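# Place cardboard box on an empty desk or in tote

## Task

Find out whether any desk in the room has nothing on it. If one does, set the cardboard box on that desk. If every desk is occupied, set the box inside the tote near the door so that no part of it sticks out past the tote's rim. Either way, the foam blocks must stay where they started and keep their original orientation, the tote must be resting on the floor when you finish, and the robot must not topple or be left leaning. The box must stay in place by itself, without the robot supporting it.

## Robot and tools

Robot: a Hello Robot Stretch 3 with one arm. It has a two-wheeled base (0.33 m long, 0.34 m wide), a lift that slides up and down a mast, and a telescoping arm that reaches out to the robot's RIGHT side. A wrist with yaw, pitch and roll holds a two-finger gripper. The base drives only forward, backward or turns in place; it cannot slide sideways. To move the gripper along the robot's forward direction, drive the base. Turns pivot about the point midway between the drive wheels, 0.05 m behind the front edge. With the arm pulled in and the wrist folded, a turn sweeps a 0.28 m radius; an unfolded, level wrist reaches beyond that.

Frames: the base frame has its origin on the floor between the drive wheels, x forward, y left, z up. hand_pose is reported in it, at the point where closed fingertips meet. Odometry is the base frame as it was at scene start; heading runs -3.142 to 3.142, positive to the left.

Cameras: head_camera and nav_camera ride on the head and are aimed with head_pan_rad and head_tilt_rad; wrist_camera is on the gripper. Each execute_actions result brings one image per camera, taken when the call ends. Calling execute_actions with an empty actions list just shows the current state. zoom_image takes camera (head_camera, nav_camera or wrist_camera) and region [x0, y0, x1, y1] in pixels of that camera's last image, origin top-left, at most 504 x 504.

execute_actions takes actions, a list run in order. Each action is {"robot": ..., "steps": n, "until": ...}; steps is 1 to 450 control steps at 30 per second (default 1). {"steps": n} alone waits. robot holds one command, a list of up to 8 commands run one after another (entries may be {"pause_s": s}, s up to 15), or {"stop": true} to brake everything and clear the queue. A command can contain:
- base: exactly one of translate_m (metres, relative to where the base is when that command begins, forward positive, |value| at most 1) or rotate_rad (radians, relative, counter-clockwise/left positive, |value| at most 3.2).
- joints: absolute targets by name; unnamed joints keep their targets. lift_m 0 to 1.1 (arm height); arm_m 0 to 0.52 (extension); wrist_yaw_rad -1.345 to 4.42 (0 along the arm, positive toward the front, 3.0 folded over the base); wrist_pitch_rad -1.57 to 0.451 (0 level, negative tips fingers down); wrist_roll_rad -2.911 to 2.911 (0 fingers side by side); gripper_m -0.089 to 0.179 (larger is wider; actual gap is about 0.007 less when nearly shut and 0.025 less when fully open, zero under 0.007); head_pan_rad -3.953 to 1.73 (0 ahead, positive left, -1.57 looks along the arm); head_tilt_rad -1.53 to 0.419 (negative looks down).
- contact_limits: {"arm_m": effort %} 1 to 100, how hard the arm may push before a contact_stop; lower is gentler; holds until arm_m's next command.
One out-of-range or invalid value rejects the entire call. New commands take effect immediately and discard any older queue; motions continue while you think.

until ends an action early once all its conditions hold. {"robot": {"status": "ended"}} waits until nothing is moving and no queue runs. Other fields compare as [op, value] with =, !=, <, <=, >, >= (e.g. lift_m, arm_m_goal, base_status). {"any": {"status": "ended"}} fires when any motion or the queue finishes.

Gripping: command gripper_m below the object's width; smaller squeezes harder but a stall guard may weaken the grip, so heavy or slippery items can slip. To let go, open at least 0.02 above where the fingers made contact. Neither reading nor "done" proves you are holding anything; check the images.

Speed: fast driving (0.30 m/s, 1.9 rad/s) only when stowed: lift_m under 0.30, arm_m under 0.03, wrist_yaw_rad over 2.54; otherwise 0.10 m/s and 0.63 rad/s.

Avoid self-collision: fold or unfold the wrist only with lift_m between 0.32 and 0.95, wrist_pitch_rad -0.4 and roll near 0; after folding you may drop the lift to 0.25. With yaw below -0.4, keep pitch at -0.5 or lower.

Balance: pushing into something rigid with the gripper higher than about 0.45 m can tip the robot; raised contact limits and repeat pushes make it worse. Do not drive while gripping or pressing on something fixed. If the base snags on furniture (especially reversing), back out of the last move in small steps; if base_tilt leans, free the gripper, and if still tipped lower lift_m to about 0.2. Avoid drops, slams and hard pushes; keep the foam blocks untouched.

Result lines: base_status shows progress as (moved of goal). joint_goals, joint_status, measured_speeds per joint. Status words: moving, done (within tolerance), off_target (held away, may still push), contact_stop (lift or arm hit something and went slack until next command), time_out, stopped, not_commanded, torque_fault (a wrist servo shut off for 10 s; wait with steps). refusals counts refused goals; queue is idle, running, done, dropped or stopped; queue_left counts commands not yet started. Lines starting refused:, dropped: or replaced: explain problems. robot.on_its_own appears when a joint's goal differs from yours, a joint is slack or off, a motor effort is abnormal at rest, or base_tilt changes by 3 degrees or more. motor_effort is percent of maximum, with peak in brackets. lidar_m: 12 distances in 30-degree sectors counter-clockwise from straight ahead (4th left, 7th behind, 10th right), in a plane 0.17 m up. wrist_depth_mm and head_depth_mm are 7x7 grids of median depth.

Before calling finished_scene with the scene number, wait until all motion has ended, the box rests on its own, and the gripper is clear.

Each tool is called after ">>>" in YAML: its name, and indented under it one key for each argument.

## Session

>>> execute_actions:
  actions:
    - {"robot":{"joints":{"head_pan_rad":0,"head_tilt_rad":-0.6}},"steps":200,"until":{"robot":{"status":"ended"}}}

>>> execute_actions:
  actions:
    - {"robot":{"joints":{"head_pan_rad":-1.57,"head_tilt_rad":-0.6}},"steps":200,"until":{"robot":{"status":"ended"}}}

>>> execute_actions:
  actions:
    - {"robot":{"joints":{"head_pan_rad":-3.14,"head_tilt_rad":-0.6}},"steps":200,"until":{"robot":{"status":"ended"}}}

Scene clock: 0.90 s.
robot.base_odometry: x=+0.000 y=+0.000 heading=+0.000 (m, m, rad; robot's odometry frame)
robot.turned_by_wheels: +0.000 (rad since the last result)
robot.turned_by_imu: +0.000 (rad since the last result)
robot.base_tilt: forward=+1.6 right=+1.0 (deg)
robot.lidar_m: 1.37 2.23 1.06 0.74 0.70 0.71 1.60 1.49 1.53 1.09 1.03 1.05
robot.head_depth_mm: 1122 1194 1266 1356 1474 1442 1213 / 1263 1347 1449 1577 1672 1428 1208 / 1436 1548 1696 1869 1760 1431 1202 / 1684 1842 1964 2160 1752 1426 1208 / 1963 2130 1941 2208 1758 1426 1204 / 1910 2058 1824 2264 1757 1419 1197 / 1826 1964 1676 2261 1748 1414 1195
robot.base_status: not_commanded
robot.joint_positions: lift_m=+0.432 arm_m=+0.001 wrist_yaw_rad=+2.983 wrist_pitch_rad=-0.572 wrist_roll_rad=-0.005 gripper_m=+0.037 head_pan_rad=-0.007 head_tilt_rad=-0.592
robot.joint_goals: lift_m=+0.432 arm_m=+0.001 wrist_yaw_rad=+2.983 wrist_pitch_rad=-0.572 wrist_roll_rad=-0.005 gripper_m=+0.037 head_pan_rad=+0.000 head_tilt_rad=-0.600
robot.joint_status: lift_m=not_commanded arm_m=not_commanded wrist_yaw_rad=not_commanded wrist_pitch_rad=not_commanded wrist_roll_rad=not_commanded gripper_m=not_commanded head_pan_rad=done head_tilt_rad=done
robot.measured_speeds: translate_m=+0.000 rotate_rad=+0.000 lift_m=+0.000 arm_m=+0.000 wrist_yaw_rad=+0.000 wrist_pitch_rad=+0.000 wrist_roll_rad=+0.000 head_pan_rad=+0.000 head_tilt_rad=+0.000
robot: refusals=0 queue=done queue_left=0
robot.motor_effort: left_wheel=+0(0) right_wheel=+0(1) lift_m=+21(21) arm_m=-1(1) wrist_yaw_rad=+1(0) wrist_pitch_rad=+4(4) wrist_roll_rad=+0(0) gripper_m=+0(1) head_pan_rad=+3(5) head_tilt_rad=-5(45) (%)
robot.hand_pose: x=+0.0107 y=+0.0539 z=+0.4114 quat_wxyz=(+0.253, +0.690, +0.146, +0.662) (m; robot's base frame)
robot.wrist_depth_mm: 546 - 738 933 - - - / 572 - 816 - - - - / 616 686 917 - - - - / 645 744 819 829 823 867 865 / 674 664 - 697 715 736 749 / 582 585 - 617 628 643 621 / 522 537 - 533 535 554 542
pictures: head_camera (sideways: a quarter turn clockwise sets it upright), nav_camera (sideways: a quarter turn counterclockwise sets it upright), wrist_camera
camera_calibration (this result's frames):
head_camera: T_world_to_cam=[[-0.553474, -0.039768, -0.831917, 1.1094], [-0.0415712, 0.998933, -0.0200946, 0.0273185], [0.831828, 0.023462, -0.554537, 0.676929], [0, 0, 0, 1]] pos_world=[0.0520715, 0.000947265, 1.29886]
nav_camera: T_world_to_cam=[[0.534356, 0.0381388, 0.844399, -1.0596], [0.0519274, -0.998576, 0.0122415, 0.0342677], [0.843663, 0.0373061, -0.535576, 0.64769], [0, 0, 0, 1]] pos_world=[0.0179915, 0.0504679, 1.24119]
wrist_camera: T_world_to_cam=[[0.988407, -0.145769, 0.0424588, -0.0252773], [-0.0647869, -0.657855, -0.750353, 0.380406], [0.13731, 0.738904, -0.659672, 0.392265], [0, 0, 0, 1]] pos_world=[-0.00423236, -0.043279, 0.545279]
Images, in order (width x height): head_camera 896x504, nav_camera 672x504, wrist_camera 644x364.

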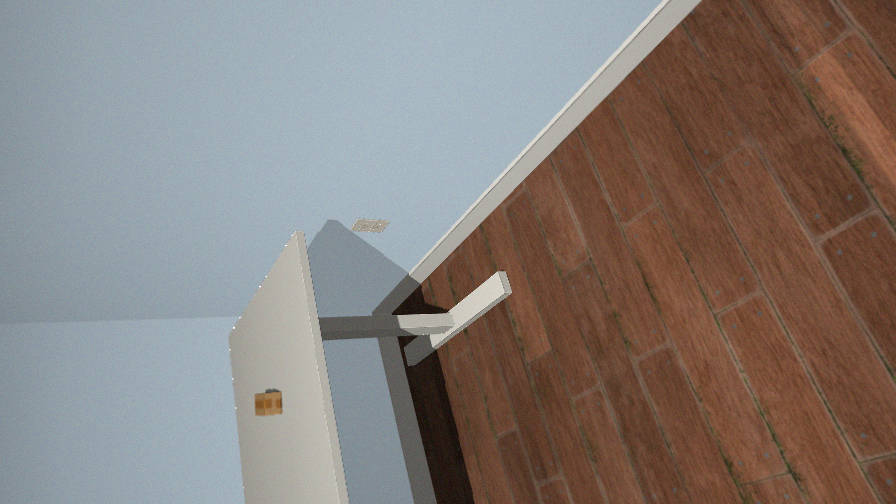

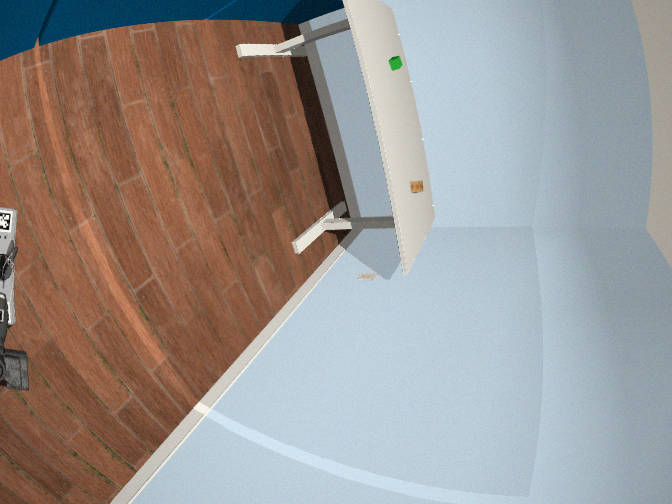

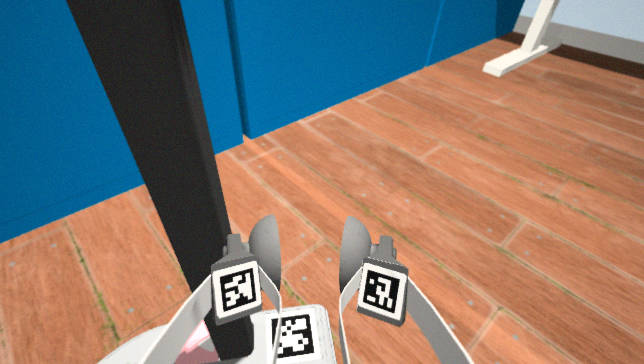

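Scene clock: 2.27 s.
robot.base_odometry: x=+0.000 y=+0.000 heading=+0.000 (m, m, rad; robot's odometry frame)
robot.turned_by_wheels: +0.000 (rad since the last result)
robot.turned_by_imu: +0.000 (rad since the last result)
robot.base_tilt: forward=+1.5 right=+1.1 (deg)
robot.lidar_m: 1.37 2.23 1.06 0.74 0.70 0.71 1.60 1.49 1.53 1.08 1.03 1.05
robot.head_depth_mm: 1152 1303 1506 1768 1782 1425 1209 / 1079 1212 1384 1618 1752 1429 1207 / 1018 1130 1282 1476 1658 1433 1205 / 963 1065 1195 1367 1585 1425 1202 / 912 1004 1121 1262 1454 1426 1197 / 866 950 1051 1181 1340 1419 1194 / 828 900 994 1105 1253 1370 1194
robot.base_status: not_commanded
robot.joint_positions: lift_m=+0.432 arm_m=+0.001 wrist_yaw_rad=+2.983 wrist_pitch_rad=-0.572 wrist_roll_rad=-0.005 gripper_m=+0.037 head_pan_rad=-1.563 head_tilt_rad=-0.593
robot.joint_goals: lift_m=+0.432 arm_m=+0.001 wrist_yaw_rad=+2.983 wrist_pitch_rad=-0.572 wrist_roll_rad=-0.005 gripper_m=+0.037 head_pan_rad=-1.570 head_tilt_rad=-0.600
robot.joint_status: lift_m=not_commanded arm_m=not_commanded wrist_yaw_rad=not_commanded wrist_pitch_rad=not_commanded wrist_roll_rad=not_commanded gripper_m=not_commanded head_pan_rad=done head_tilt_rad=done
robot.measured_speeds: translate_m=+0.000 rotate_rad=+0.000 lift_m=+0.000 arm_m=+0.000 wrist_yaw_rad=+0.000 wrist_pitch_rad=+0.000 wrist_roll_rad=+0.000 head_pan_rad=+0.000 head_tilt_rad=+0.000
robot: refusals=0 queue=done queue_left=0
robot.motor_effort: left_wheel=+0(0) right_wheel=+0(1) lift_m=+21(21) arm_m=+0(1) wrist_yaw_rad=+1(1) wrist_pitch_rad=+4(4) wrist_roll_rad=+0(0) gripper_m=+1(0) head_pan_rad=-3(36) head_tilt_rad=-5(4) (%)
robot.hand_pose: x=+0.0107 y=+0.0539 z=+0.4114 quat_wxyz=(+0.253, +0.690, +0.146, +0.662) (m; robot's base frame)
robot.wrist_depth_mm: 528 - 747 928 - - - / 571 - 837 - - - - / 600 679 946 - - - - / 654 748 829 817 851 850 864 / 669 681 - 708 714 723 743 / 581 601 - 612 624 620 643 / 524 533 - 539 535 553 564
pictures: head_camera (sideways: a quarter turn clockwise sets it upright), nav_camera (sideways: a quarter turn counterclockwise sets it upright), wrist_camera
camera_calibration (this result's frames):
head_camera: T_world_to_cam=[[-0.0480397, 0.553101, -0.831728, 1.10607], [0.9982, 0.0565064, -0.020078, 0.0209543], [0.0358927, -0.831195, -0.554821, 0.682154], [0, 0, 0, 1]] pos_world=[0.00773439, -0.0459511, 1.29884]
nav_camera: T_world_to_cam=[[0.0461249, -0.534014, 0.844216, -1.05638], [-0.997688, -0.0668534, 0.0122215, 0.0406965], [0.0499123, -0.842828, -0.535863, 0.652907], [0, 0, 0, 1]] pos_world=[0.0567399, -0.011115, 1.24119]
wrist_camera: T_world_to_cam=[[0.988407, -0.145769, 0.0424589, -0.0252774], [-0.0647868, -0.657854, -0.750353, 0.380406], [0.13731, 0.738904, -0.659672, 0.392265], [0, 0, 0, 1]] pos_world=[-0.00423236, -0.043279, 0.545279]
Images, in order (width x height): head_camera 896x504, nav_camera 672x504, wrist_camera 644x364.

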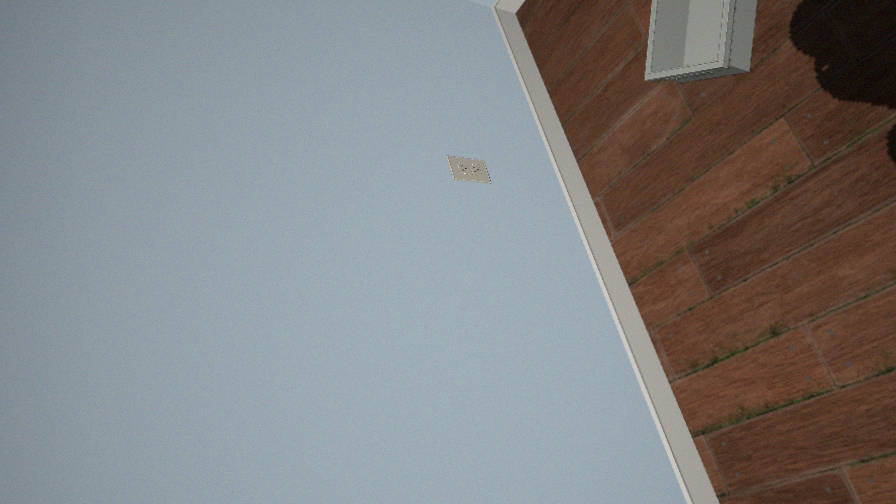

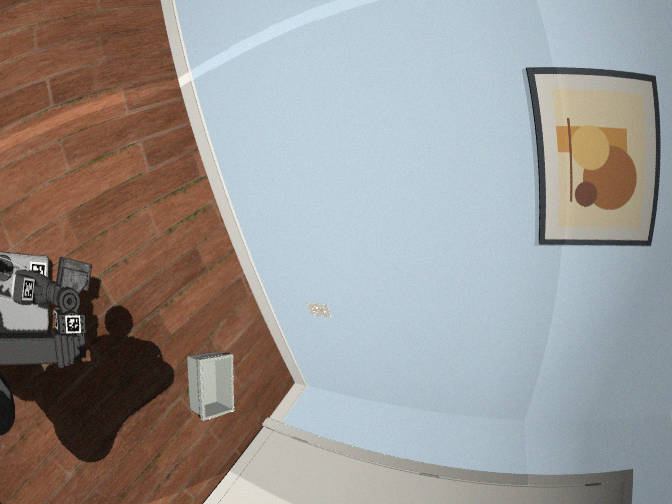

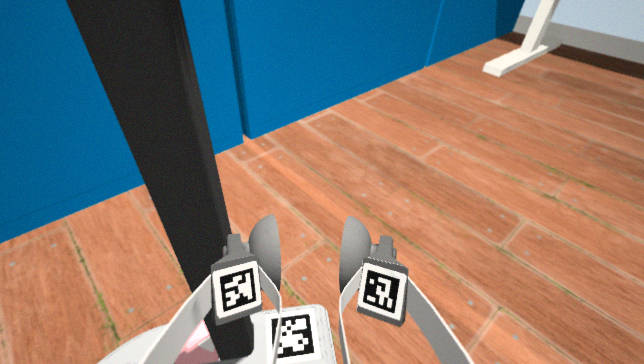

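Scene clock: 3.63 s.
robot.base_odometry: x=+0.000 y=+0.000 heading=+0.000 (m, m, rad; robot's odometry frame)
robot.turned_by_wheels: +0.000 (rad since the last result)
robot.turned_by_imu: +0.000 (rad since the last result)
robot.base_tilt: forward=+1.6 right=+1.0 (deg)
robot.lidar_m: 1.38 2.23 1.06 0.73 0.70 0.71 1.60 1.49 1.52 1.09 1.03 1.05
robot.head_depth_mm: 1707 1942 2207 966 1004 1092 1156 / 1610 1814 2070 2225 1773 1339 1206 / 1516 1698 1909 2115 1765 1433 1203 / 1431 1584 1780 2021 1758 1423 1194 / 1356 1498 1671 1875 1752 1420 1198 / 1290 1418 1571 1751 1753 1421 1203 / 1227 1345 1473 1638 1720 1416 1195
robot.base_status: not_commanded
robot.joint_positions: lift_m=+0.432 arm_m=+0.001 wrist_yaw_rad=+2.983 wrist_pitch_rad=-0.572 wrist_roll_rad=-0.005 gripper_m=+0.037 head_pan_rad=-3.133 head_tilt_rad=-0.593
robot.joint_goals: lift_m=+0.432 arm_m=+0.001 wrist_yaw_rad=+2.983 wrist_pitch_rad=-0.572 wrist_roll_rad=-0.005 gripper_m=+0.037 head_pan_rad=-3.140 head_tilt_rad=-0.600
robot.joint_status: lift_m=not_commanded arm_m=not_commanded wrist_yaw_rad=not_commanded wrist_pitch_rad=not_commanded wrist_roll_rad=not_commanded gripper_m=not_commanded head_pan_rad=done head_tilt_rad=done
robot.measured_speeds: translate_m=+0.000 rotate_rad=+0.000 lift_m=+0.000 arm_m=+0.000 wrist_yaw_rad=+0.000 wrist_pitch_rad=+0.000 wrist_roll_rad=+0.000 head_pan_rad=+0.000 head_tilt_rad=+0.000
robot: refusals=0 queue=done queue_left=0
robot.motor_effort: left_wheel=+0(0) right_wheel=-1(0) lift_m=+21(21) arm_m=+0(0) wrist_yaw_rad=+0(1) wrist_pitch_rad=+4(4) wrist_roll_rad=+0(0) gripper_m=+0(0) head_pan_rad=-3(33) head_tilt_rad=-5(5) (%)
robot.hand_pose: x=+0.0107 y=+0.0539 z=+0.4114 quat_wxyz=(+0.253, +0.690, +0.146, +0.662) (m; robot's base frame)
robot.wrist_depth_mm: 537 - 738 918 - - - / 574 - 805 - - - - / 621 689 919 - - - - / 666 751 819 827 866 882 888 / 663 684 - 688 700 725 730 / 590 601 - 614 638 633 628 / 513 537 - 534 534 548 554
pictures: head_camera (sideways: a quarter turn clockwise sets it upright), nav_camera (sideways: a quarter turn counterclockwise sets it upright), wrist_camera
camera_calibration (this result's frames):
head_camera: T_world_to_cam=[[0.553097, 0.0484761, -0.831706, 1.10238], [0.0572943, -0.998155, -0.0200761, 0.0266913], [-0.831145, -0.036548, -0.554854, 0.687486], [0, 0, 0, 1]] pos_world=[-0.0398497, -0.00167061, 1.29884]
nav_camera: T_world_to_cam=[[-0.534012, -0.0465462, 0.844195, -1.05282], [-0.0676405, 0.997635, 0.0122191, 0.0350263], [-0.842767, -0.0505766, -0.535897, 0.658396], [0, 0, 0, 1]] pos_world=[-0.00497259, -0.0506486, 1.24119]
wrist_camera: T_world_to_cam=[[0.988407, -0.145769, 0.0424588, -0.0252773], [-0.0647869, -0.657855, -0.750353, 0.380406], [0.13731, 0.738904, -0.659672, 0.392265], [0, 0, 0, 1]] pos_world=[-0.00423236, -0.043279, 0.545279]
Images, in order (width x height): head_camera 896x504, nav_camera 672x504, wrist_camera 644x364.

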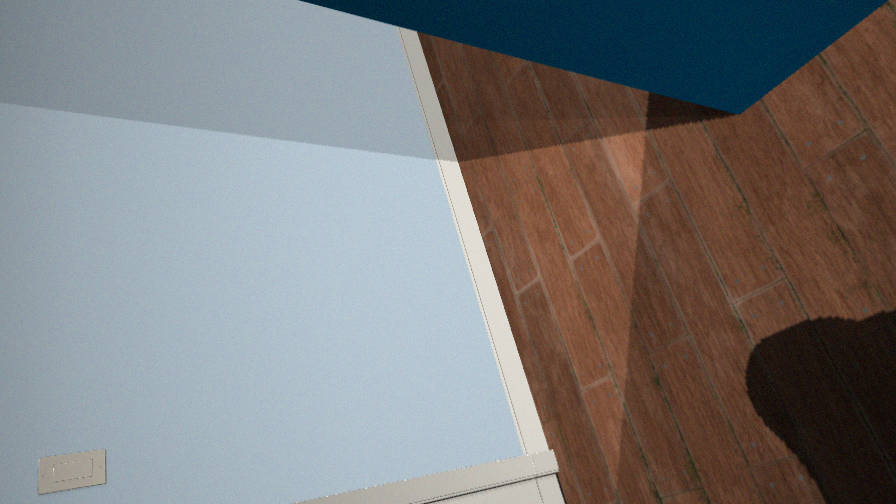

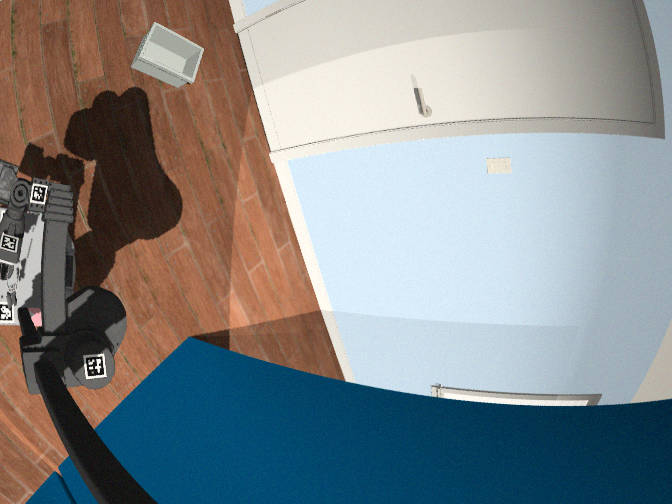

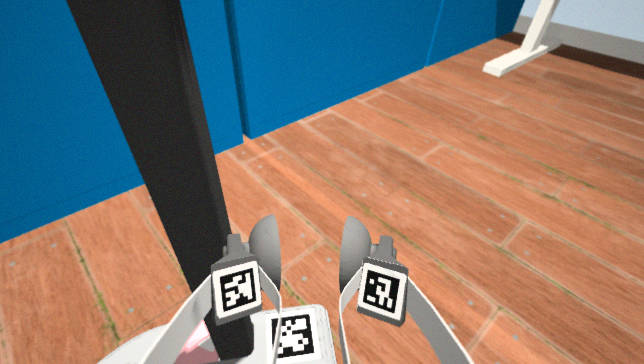

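>>> execute_actions:
  actions:
    - {"robot":[{"joints":{"lift_m":0.28,"wrist_pitch_rad":-0.4,"head_pan_rad":-1.57,"head_tilt_rad":-0.7},"base":{"rotate_rad":0.28}},{"base":{"translate_m":1.0}},{"base":{"translate_m":0.2}},{"base":{"rotate_rad":1.52}},{"joints":{"lift_m":0.85}},{"joints":{"wrist_yaw_rad":0.0,"gripper_m":0.17}}],"steps":450,"until":{"robot":{"status":"ended"}}}
    - {"steps":450,"until":{"robot":{"status":"ended"}}}

Scene clock: 34.47 s.
robot.base_odometry: x=+1.153 y=+0.331 heading=+1.800 (m, m, rad; robot's odometry frame)
robot.turned_by_wheels: +1.800 (rad since the last result)
robot.turned_by_imu: +1.837 (rad since the last result)
robot.base_tilt: forward=+1.6 right=+1.0 (deg)
robot.lidar_m: 1.06 1.05 1.17 1.85 1.59 0.82 0.67 0.67 0.74 0.72 1.09 1.03
robot.head_depth_mm: 985 1047 1105 908 725 633 - / 990 1123 1230 905 743 631 - / 959 1088 1177 897 742 - - / 936 1048 1149 900 727 612 1129 / 910 1019 1120 893 736 597 1107 / 885 985 1083 892 713 594 1087 / 863 960 1062 886 709 594 543
robot.base_status: done (rotate_rad +1.5199 of +1.5200)
robot.joint_positions: lift_m=+0.850 arm_m=+0.001 wrist_yaw_rad=+0.004 wrist_pitch_rad=-0.420 wrist_roll_rad=-0.005 gripper_m=+0.170 head_pan_rad=-1.577 head_tilt_rad=-0.692
robot.joint_goals: lift_m=+0.850 arm_m=+0.001 wrist_yaw_rad=+0.000 wrist_pitch_rad=-0.400 wrist_roll_rad=-0.005 gripper_m=+0.170 head_pan_rad=-1.570 head_tilt_rad=-0.700
robot.joint_status: lift_m=done arm_m=not_commanded wrist_yaw_rad=done wrist_pitch_rad=done wrist_roll_rad=not_commanded gripper_m=done head_pan_rad=done head_tilt_rad=done
robot.measured_speeds: translate_m=+0.000 rotate_rad=+0.000 lift_m=+0.000 arm_m=+0.000 wrist_yaw_rad=+0.000 wrist_pitch_rad=+0.000 wrist_roll_rad=+0.000 head_pan_rad=+0.000 head_tilt_rad=+0.000
robot: refusals=0 queue=done queue_left=0
robot.motor_effort: left_wheel=-2(10) right_wheel=+1(6) lift_m=+28(28) arm_m=-1(1) wrist_yaw_rad=-2(2) wrist_pitch_rad=+6(7) wrist_roll_rad=+0(0) gripper_m=+0(94) head_pan_rad=+3(33) head_tilt_rad=-5(22) (%)
robot.hand_pose: x=-0.0207 y=-0.3700 z=+0.8617 quat_wxyz=(+0.694, +0.149, -0.689, -0.146) (m; robot's base frame)
robot.wrist_depth_mm: 651 693 756 819 860 615 485 / 691 755 806 877 892 636 488 / 623 626 649 675 695 649 506 / 468 473 465 473 502 535 514 / 379 390 389 391 399 413 476 / 331 322 327 330 334 - 342 / 263 277 278 284 287 279 294
pictures: head_camera (sideways: a quarter turn clockwise sets it upright), nav_camera (sideways: a quarter turn counterclockwise sets it upright), wrist_camera
camera_calibration (this result's frames):
head_camera: T_world_to_cam=[[-0.039833, 0.633448, -0.772759, 1.02915], [0.998903, 0.0443049, -0.0151722, 0.0145609], [0.0246262, -0.772516, -0.634518, 0.785903], [0, 0, 0, 1]] pos_world=[0.00709534, -0.0454348, 1.29417]
nav_camera: T_world_to_cam=[[0.0381772, -0.615668, 0.78708, -0.981844], [-0.99853, -0.0538281, 0.0063282, 0.0483752], [0.038471, -0.786165, -0.616819, 0.758297], [0, 0, 0, 1]] pos_world=[0.0566158, -0.00574042, 1.24022]
wrist_camera: T_world_to_cam=[[-0.998999, -0.00908812, 0.0437929, -0.0668919], [-0.0417939, 0.538364, -0.841675, 0.959143], [-0.0159273, -0.842663, -0.538205, 0.313756], [0, 0, 0, 1]] pos_world=[-0.0217413, -0.252586, 0.979081]
Images, in order (width x height): head_camera 896x504, nav_camera 672x504, wrist_camera 644x364.

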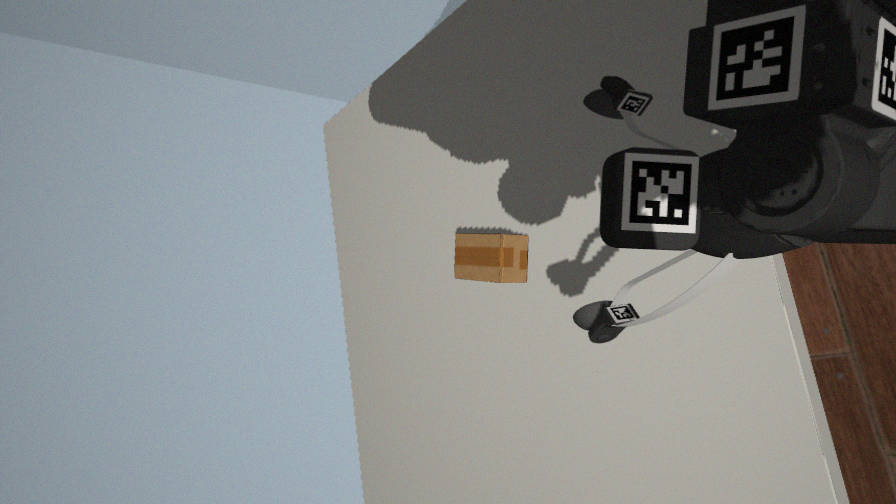

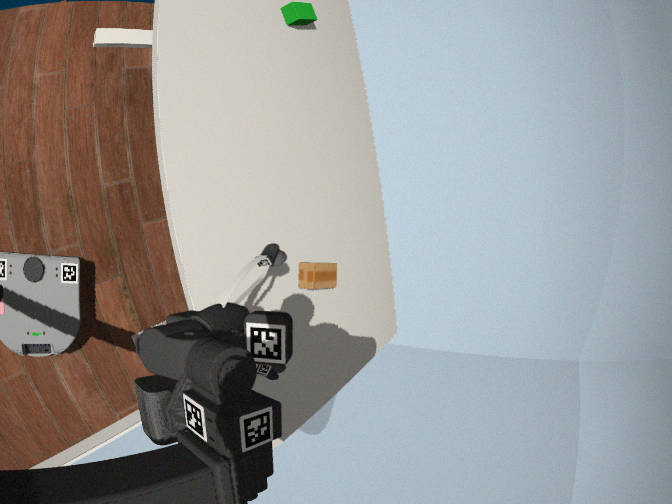

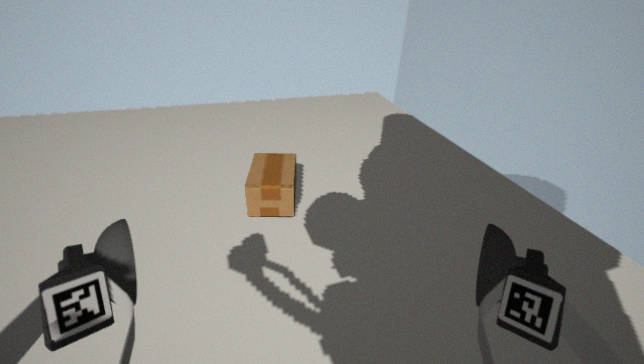

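>>> execute_actions:
  actions:
    - {"robot":[{"joints":{"arm_m":0.255},"base":{"translate_m":0.053}},{"joints":{"lift_m":0.748}}],"steps":450,"until":{"robot":{"status":"ended"}}}

Scene clock: 44.93 s.
robot.base_odometry: x=+1.141 y=+0.383 heading=+1.800 (m, m, rad; robot's odometry frame)
robot.turned_by_wheels: +0.000 (rad since the last result)
robot.turned_by_imu: +0.000 (rad since the last result)
robot.base_tilt: forward=+1.5 right=+1.1 (deg)
robot.lidar_m: 1.01 1.00 1.11 1.76 1.71 0.88 0.73 0.72 0.74 0.77 1.07 0.97
robot.head_depth_mm: 1005 1097 1180 906 734 - - / 972 1108 1199 938 - 587 1131 / 946 1067 1155 951 - 599 1130 / 916 1035 1132 930 696 598 1109 / 896 997 1098 894 713 596 1080 / 871 973 1082 893 713 595 544 / 849 942 1044 887 712 594 531
robot.base_status: done (translate_m +0.0530 of +0.0530)
robot.joint_positions: lift_m=+0.748 arm_m=+0.255 wrist_yaw_rad=+0.002 wrist_pitch_rad=-0.420 wrist_roll_rad=-0.005 gripper_m=+0.170 head_pan_rad=-1.577 head_tilt_rad=-0.692
robot.joint_goals: lift_m=+0.748 arm_m=+0.255 wrist_yaw_rad=+0.000 wrist_pitch_rad=-0.400 wrist_roll_rad=-0.005 gripper_m=+0.170 head_pan_rad=-1.570 head_tilt_rad=-0.700
robot.joint_status: lift_m=done arm_m=done wrist_yaw_rad=done wrist_pitch_rad=done wrist_roll_rad=not_commanded gripper_m=done head_pan_rad=done head_tilt_rad=done
robot.measured_speeds: translate_m=+0.000 rotate_rad=+0.000 lift_m=+0.000 arm_m=+0.000 wrist_yaw_rad=+0.000 wrist_pitch_rad=+0.000 wrist_roll_rad=+0.000 head_pan_rad=+0.000 head_tilt_rad=+0.000
robot: refusals=0 queue=done queue_left=0
robot.motor_effort: left_wheel=-2(4) right_wheel=+2(4) lift_m=+11(28) arm_m=+4(6) wrist_yaw_rad=-1(2) wrist_pitch_rad=+6(6) wrist_roll_rad=+0(0) gripper_m=+0(0) head_pan_rad=+3(2) head_tilt_rad=-6(5) (%)
robot.hand_pose: x=-0.0210 y=-0.6237 z=+0.7606 quat_wxyz=(+0.694, +0.149, -0.689, -0.147) (m; robot's base frame)
robot.wrist_depth_mm: 459 483 529 589 645 577 447 / 489 515 569 604 676 593 464 / 380 390 398 412 417 429 457 / 289 296 301 304 312 321 323 / 234 241 230 169 248 258 256 / - 199 188 142 206 - 211 / - 172 135 129 175 174 181
pictures: head_camera (sideways: a quarter turn clockwise sets it upright), nav_camera (sideways: a quarter turn counterclockwise sets it upright), wrist_camera
camera_calibration (this result's frames):
head_camera: T_world_to_cam=[[-0.0398333, 0.633448, -0.772759, 1.02915], [0.998903, 0.0443054, -0.0151722, 0.0145609], [0.0246265, -0.772516, -0.634518, 0.785903], [0, 0, 0, 1]] pos_world=[0.00709537, -0.0454348, 1.29417]
nav_camera: T_world_to_cam=[[0.0381775, -0.615668, 0.78708, -0.981844], [-0.99853, -0.0538286, 0.0063282, 0.0483752], [0.0384713, -0.786165, -0.616819, 0.758297], [0, 0, 0, 1]] pos_world=[0.0566158, -0.0057404, 1.24022]
wrist_camera: T_world_to_cam=[[-0.999011, -0.0077501, 0.0437937, -0.0642366], [-0.0410758, 0.538305, -0.841748, 1.01067], [-0.0170507, -0.842714, -0.538091, 0.0454727], [0, 0, 0, 1]] pos_world=[-0.0218835, -0.506226, 0.878012]
Images, in order (width x height): head_camera 896x504, nav_camera 672x504, wrist_camera 644x364.

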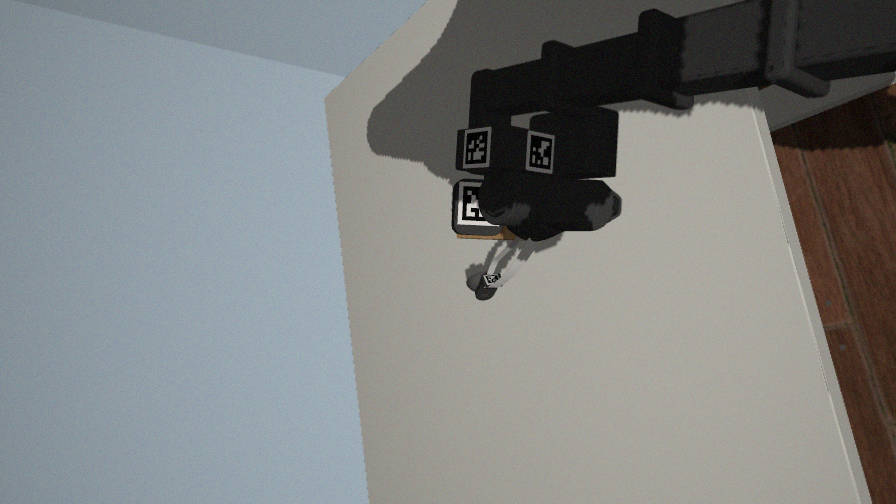

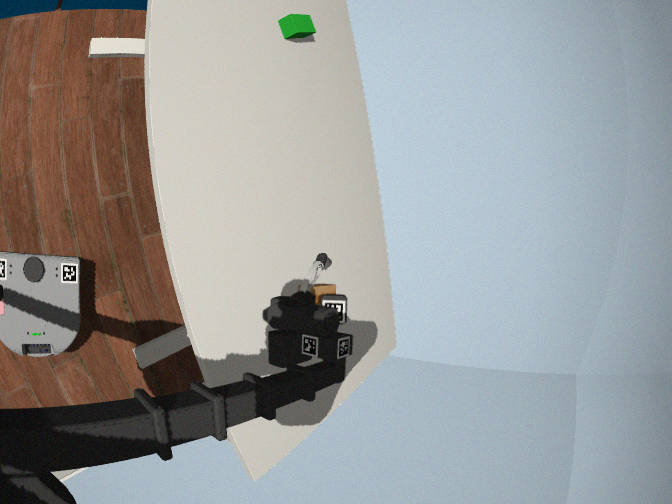

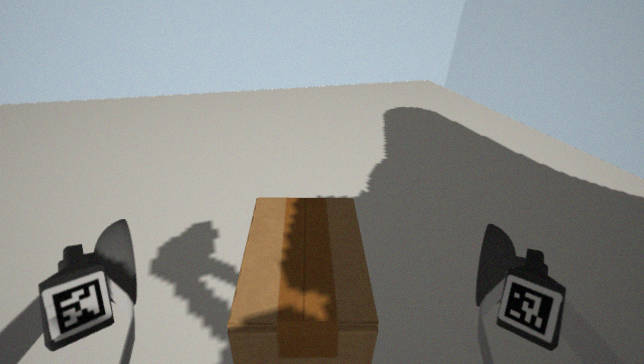

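>>> execute_actions:
  actions:
    - {"robot":[{"joints":{"lift_m":0.744}},{"joints":{"gripper_m":0.025}},{"pause_s":0.3},{"joints":{"lift_m":0.84}},{"joints":{"arm_m":0.0,"wrist_yaw_rad":2.65,"head_pan_rad":-0.5,"head_tilt_rad":-0.4}},{"base":{"rotate_rad":1.56}}],"steps":450,"until":{"robot":{"status":"ended"}}}

Scene clock: 67.23 s.
robot.base_odometry: x=+1.141 y=+0.383 heading=-2.924 (m, m, rad; robot's odometry frame)
robot.turned_by_wheels: +1.560 (rad since the last result)
robot.turned_by_imu: +1.593 (rad since the last result)
robot.base_tilt: forward=+1.5 right=+1.0 (deg)
robot.lidar_m: 1.76 1.72 0.88 0.72 0.72 0.73 0.77 1.07 0.98 1.01 1.01 1.11
robot.head_depth_mm: 908 948 1005 1059 1125 1200 1267 / 980 1035 1095 1167 1241 1335 1352 / 1073 1137 1204 1294 1389 1507 1353 / 1173 1254 1340 1445 1569 1610 1346 / 1295 1395 1507 1652 1808 1666 1340 / 1456 1576 1726 1910 2026 1647 1336 / 2395 2565 2748 2808 2154 1648 1332
robot.base_status: done (rotate_rad +1.5599 of +1.5600)
robot.joint_positions: lift_m=+0.840 arm_m=+0.001 wrist_yaw_rad=+2.647 wrist_pitch_rad=-0.426 wrist_roll_rad=-0.005 gripper_m=+0.026 head_pan_rad=-0.507 head_tilt_rad=-0.409
robot.joint_goals: lift_m=+0.840 arm_m=+0.000 wrist_yaw_rad=+2.650 wrist_pitch_rad=-0.400 wrist_roll_rad=-0.005 gripper_m=+0.025 head_pan_rad=-0.500 head_tilt_rad=-0.400
robot.joint_status: lift_m=done arm_m=done wrist_yaw_rad=done wrist_pitch_rad=done wrist_roll_rad=not_commanded gripper_m=done head_pan_rad=done head_tilt_rad=done
robot.measured_speeds: translate_m=+0.000 rotate_rad=+0.000 lift_m=+0.000 arm_m=+0.000 wrist_yaw_rad=+0.000 wrist_pitch_rad=+0.000 wrist_roll_rad=+0.000 head_pan_rad=+0.000 head_tilt_rad=+0.000
robot: refusals=0 queue=done queue_left=0
robot.motor_effort: left_wheel=-2(6) right_wheel=+2(4) lift_m=+28(26) arm_m=-5(8) wrist_yaw_rad=+3(3) wrist_pitch_rad=+8(8) wrist_roll_rad=+0(0) gripper_m=-18(99) head_pan_rad=+3(35) head_tilt_rad=+5(36) (%)
robot.hand_pose: x=+0.0848 y=+0.0502 z=+0.8504 quat_wxyz=(+0.315, +0.705, -0.023, +0.635) (m; robot's base frame)
robot.wrist_depth_mm: 576 670 828 - - - - / 601 711 875 - - - - / 631 754 933 - - - - / 667 804 - - - - - / 708 848 976 163 - - - / 764 870 135 136 - - - / - 951 945 124 - - -
pictures: head_camera (sideways: a quarter turn clockwise sets it upright), nav_camera (sideways: a quarter turn counterclockwise sets it upright), wrist_camera
camera_calibration (this result's frames):
head_camera: T_world_to_cam=[[-0.363949, 0.152289, -0.918885, 1.22168], [0.446444, 0.894354, -0.0286026, 0.0354239], [0.817453, -0.420641, -0.393488, 0.467463], [0, 0, 0, 1]] pos_world=[0.0466851, -0.021096, 1.30754]
nav_camera: T_world_to_cam=[[0.344681, -0.143601, 0.927671, -1.16707], [-0.436084, -0.899618, 0.0227705, 0.0235329], [0.83128, -0.412391, -0.372703, 0.435833], [0, 0, 0, 1]] pos_world=[0.0502285, 0.033312, 1.24455]
wrist_camera: T_world_to_cam=[[0.881964, -0.46928, 0.0437687, -0.0935204], [-0.222917, -0.497158, -0.838535, 0.792474], [0.415268, 0.729801, -0.543086, 0.552058], [0, 0, 0, 1]] pos_world=[0.029886, -0.0527942, 0.968426]
Images, in order (width x height): head_camera 896x504, nav_camera 672x504, wrist_camera 644x364.

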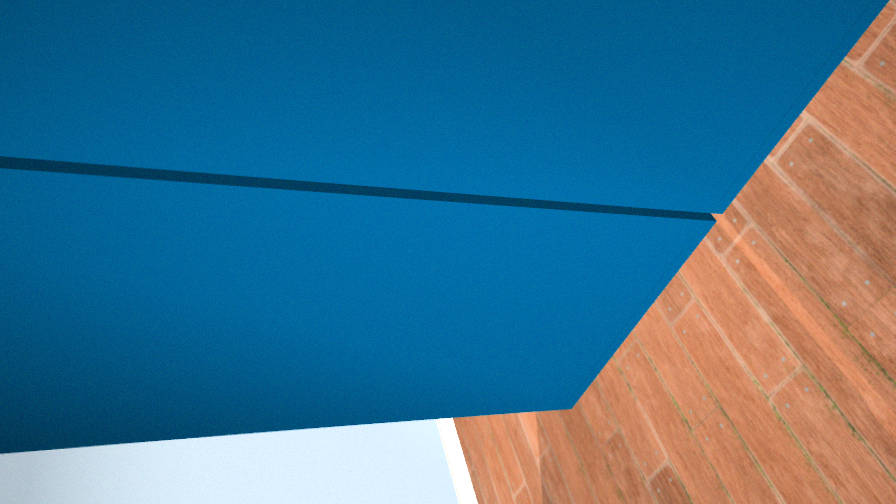

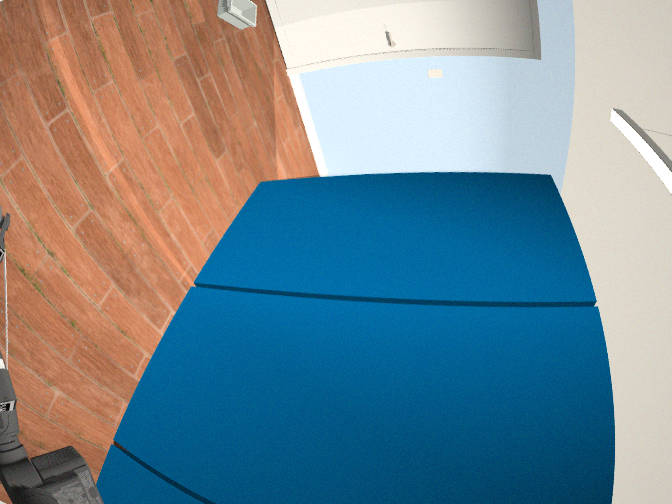

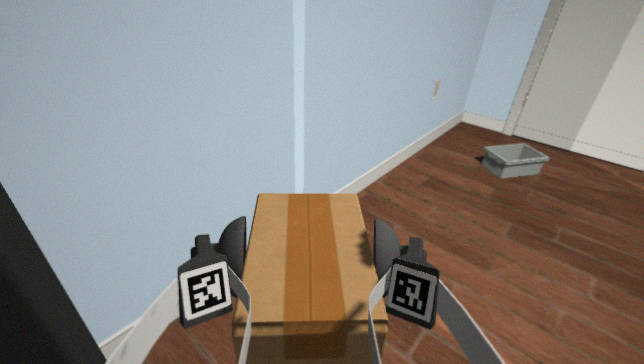

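>>> execute_actions:
  actions:
    - {"robot":[{"base":{"translate_m":0.3},"joints":{"lift_m":0.28}},{"base":{"translate_m":1.0}},{"base":{"translate_m":0.98}},{"base":{"rotate_rad":-1.31}}],"steps":450,"until":{"robot":{"status":"ended"}}}
    - {"steps":200,"until":{"robot":{"status":"ended"}}}

Scene clock: 92.27 s.
robot.base_odometry: x=-1.085 y=-0.110 heading=+2.050 (m, m, rad; robot's odometry frame)
robot.turned_by_wheels: -1.310 (rad since the last result)
robot.turned_by_imu: -1.327 (rad since the last result)
robot.base_tilt: forward=+1.5 right=+1.0 (deg)
robot.lidar_m: 2.95 0.83 0.57 0.53 0.54 0.67 1.49 1.52 1.96 1.33 0.49 0.56
robot.head_depth_mm: 457 474 494 515 540 568 596 / 513 538 562 592 625 660 701 / 589 620 657 694 740 790 851 / 3046 3286 3177 2856 2011 982 1072 / 2967 3162 3319 3157 2186 1655 1334 / 2790 2991 2788 3007 2184 1655 1342 / 2639 2830 2973 3101 2158 1650 1329
robot.base_status: done (rotate_rad -1.3099 of -1.3100)
robot.joint_positions: lift_m=+0.280 arm_m=+0.001 wrist_yaw_rad=+2.647 wrist_pitch_rad=-0.427 wrist_roll_rad=-0.005 gripper_m=+0.026 head_pan_rad=-0.507 head_tilt_rad=-0.408
robot.joint_goals: lift_m=+0.280 arm_m=+0.000 wrist_yaw_rad=+2.650 wrist_pitch_rad=-0.400 wrist_roll_rad=-0.005 gripper_m=+0.025 head_pan_rad=-0.500 head_tilt_rad=-0.400
robot.joint_status: lift_m=done arm_m=done wrist_yaw_rad=done wrist_pitch_rad=done wrist_roll_rad=not_commanded gripper_m=done head_pan_rad=done head_tilt_rad=done
robot.measured_speeds: translate_m=+0.000 rotate_rad=+0.000 lift_m=+0.000 arm_m=+0.000 wrist_yaw_rad=+0.000 wrist_pitch_rad=+0.000 wrist_roll_rad=+0.000 head_pan_rad=+0.000 head_tilt_rad=+0.000
robot: refusals=0 queue=done queue_left=0
robot.motor_effort: left_wheel=+3(9) right_wheel=-2(6) lift_m=+12(26) arm_m=-5(5) wrist_yaw_rad=+2(3) wrist_pitch_rad=+9(8) wrist_roll_rad=+0(0) gripper_m=-18(18) head_pan_rad=+2(3) head_tilt_rad=+5(6) (%)
robot.hand_pose: x=+0.0847 y=+0.0502 z=+0.2911 quat_wxyz=(+0.315, +0.705, -0.023, +0.635) (m; robot's base frame)
robot.wrist_depth_mm: 426 474 544 634 768 959 - / 448 501 593 697 850 - - / 479 542 632 763 916 - - / 511 587 668 746 763 771 810 / 539 572 571 163 649 636 643 / 505 500 134 136 522 513 531 / - - 123 124 426 451 456
pictures: head_camera (sideways: a quarter turn clockwise sets it upright), nav_camera (sideways: a quarter turn counterclockwise sets it upright), wrist_camera
camera_calibration (this result's frames):
head_camera: T_world_to_cam=[[-0.363157, 0.151786, -0.919281, 1.22219], [0.446344, 0.894403, -0.0286471, 0.0354825], [0.81786, -0.420719, -0.392557, 0.466249], [0, 0, 0, 1]] pos_world=[0.046683, -0.0210875, 1.30758]
nav_camera: T_world_to_cam=[[0.34388, -0.143097, 0.928046, -1.16755], [-0.435978, -0.899668, 0.0228268, 0.0234589], [0.831667, -0.412457, -0.371765, 0.434609], [0, 0, 0, 1]] pos_world=[0.0502745, 0.0332901, 1.24458]
wrist_camera: T_world_to_cam=[[0.882213, -0.468813, 0.043761, -0.0689689], [-0.22303, -0.497925, -0.83805, 0.323346], [0.414679, 0.729579, -0.543835, 0.248686], [0, 0, 0, 1]] pos_world=[0.029836, -0.052768, 0.409243]
Images, in order (width x height): head_camera 896x504, nav_camera 672x504, wrist_camera 644x364.

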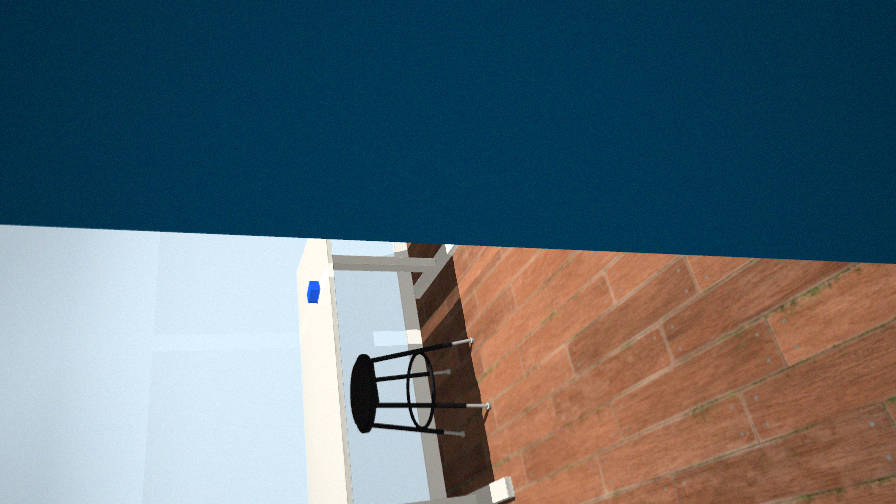

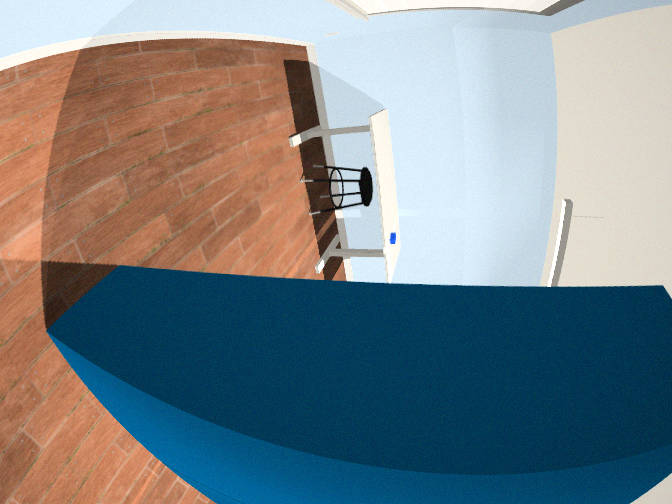

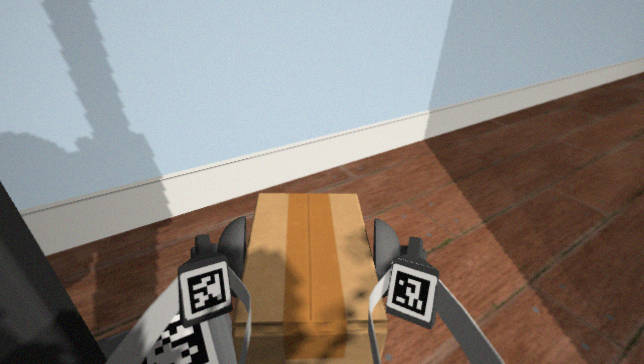

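Heading is slightly toward the partition; correct left.

>>> execute_actions:
  actions:
    - {"robot":[{"base":{"rotate_rad":0.12},"joints":{"head_pan_rad":-1.3,"head_tilt_rad":-0.3}},{"base":{"translate_m":1.0}}],"steps":450,"until":{"robot":{"status":"ended"}}}

Scene clock: 102.97 s.
robot.base_odometry: x=-1.648 y=+0.716 heading=+2.170 (m, m, rad; robot's odometry frame)
robot.turned_by_wheels: +0.120 (rad since the last result)
robot.turned_by_imu: +0.125 (rad since the last result)
robot.base_tilt: forward=+1.5 right=+1.0 (deg)
robot.lidar_m: 1.69 0.68 0.51 0.50 0.52 0.73 2.16 0.63 0.56 1.43 2.43 1.84
robot.head_depth_mm: 2668 2796 2916 3059 2630 1884 1477 / 2802 2889 3015 3192 2614 1881 1469 / 2873 3017 3105 3371 2604 1876 1464 / 2967 3139 3240 3446 2580 1856 1453 / 3113 3294 3520 3632 2538 1842 1447 / 3160 3378 3555 3712 2531 1829 1456 / 2928 3012 3137 3231 2512 1826 1430
robot.base_status: done (translate_m +1.0000 of +1.0000)
robot.joint_positions: lift_m=+0.280 arm_m=+0.001 wrist_yaw_rad=+2.647 wrist_pitch_rad=-0.427 wrist_roll_rad=-0.005 gripper_m=+0.026 head_pan_rad=-1.293 head_tilt_rad=-0.310
robot.joint_goals: lift_m=+0.280 arm_m=+0.000 wrist_yaw_rad=+2.650 wrist_pitch_rad=-0.400 wrist_roll_rad=-0.005 gripper_m=+0.025 head_pan_rad=-1.300 head_tilt_rad=-0.300
robot.joint_status: lift_m=done arm_m=done wrist_yaw_rad=done wrist_pitch_rad=done wrist_roll_rad=not_commanded gripper_m=done head_pan_rad=done head_tilt_rad=done
robot.measured_speeds: translate_m=+0.000 rotate_rad=+0.000 lift_m=+0.000 arm_m=+0.000 wrist_yaw_rad=+0.000 wrist_pitch_rad=+0.000 wrist_roll_rad=+0.000 head_pan_rad=+0.000 head_tilt_rad=+0.000
robot: refusals=0 queue=done queue_left=0
robot.motor_effort: left_wheel=-2(6) right_wheel=+2(5) lift_m=+12(12) arm_m=-4(5) wrist_yaw_rad=+2(2) wrist_pitch_rad=+9(9) wrist_roll_rad=+0(0) gripper_m=-18(18) head_pan_rad=-3(35) head_tilt_rad=+7(18) (%)
robot.hand_pose: x=+0.0846 y=+0.0502 z=+0.2911 quat_wxyz=(+0.315, +0.705, -0.023, +0.635) (m; robot's base frame)
robot.wrist_depth_mm: 404 439 484 550 644 737 895 / 432 471 525 607 694 831 - / 457 507 582 657 780 910 - / 492 548 605 704 764 799 806 / 520 566 588 163 650 636 630 / 507 493 135 136 520 525 527 / - - 122 124 427 455 456
pictures: head_camera (sideways: a quarter turn clockwise sets it upright), nav_camera (sideways: a quarter turn counterclockwise sets it upright), wrist_camera
camera_calibration (this result's frames):
head_camera: T_world_to_cam=[[-0.124053, 0.276021, -0.953113, 1.2649], [0.949097, 0.313269, -0.0328074, 0.0378359], [0.289526, -0.908667, -0.300832, 0.3501], [0, 0, 0, 1]] pos_world=[0.0196407, -0.0428656, 1.31215]
nav_camera: T_world_to_cam=[[0.116372, -0.255513, 0.959776, -1.20759], [-0.945357, -0.324818, 0.0281505, 0.0196321], [0.30456, -0.910608, -0.279351, 0.317554], [0, 0, 0, 1]] pos_world=[0.0623754, -0.0130119, 1.24717]
wrist_camera: T_world_to_cam=[[0.88223, -0.46878, 0.0437614, -0.0689601], [-0.223022, -0.497953, -0.838036, 0.323339], [0.414646, 0.729581, -0.543858, 0.24869], [0, 0, 0, 1]] pos_world=[0.0298325, -0.0527585, 0.409239]
Images, in order (width x height): head_camera 896x504, nav_camera 672x504, wrist_camera 644x364.

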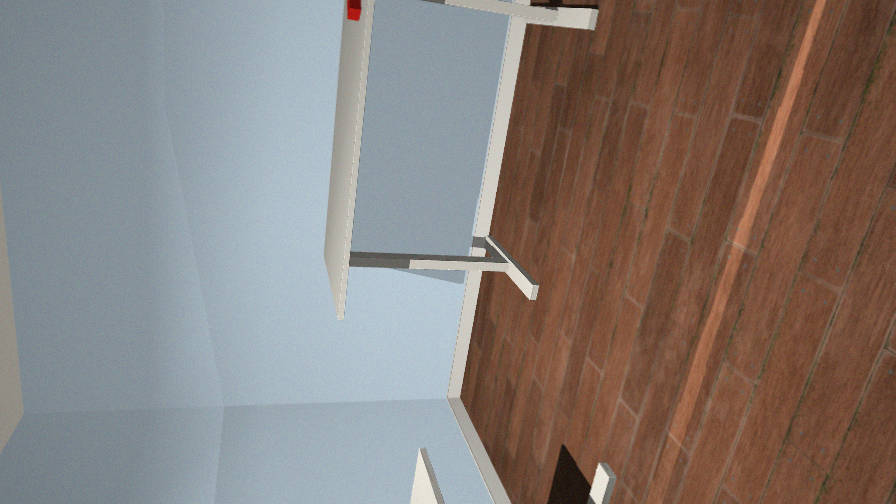

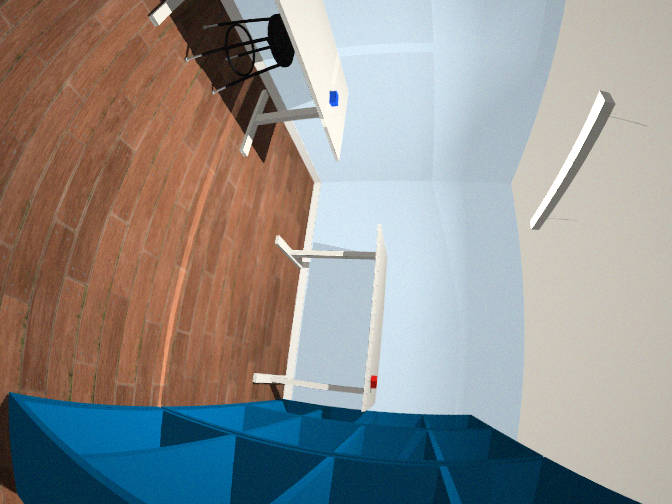

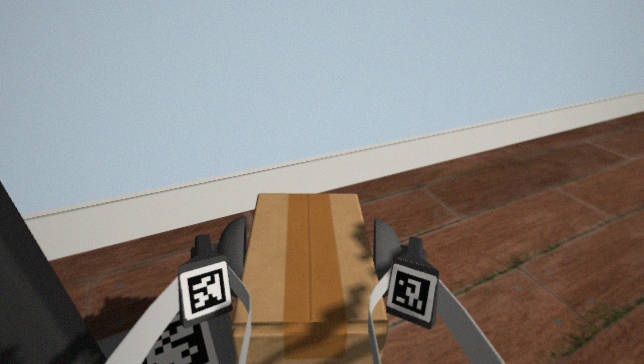

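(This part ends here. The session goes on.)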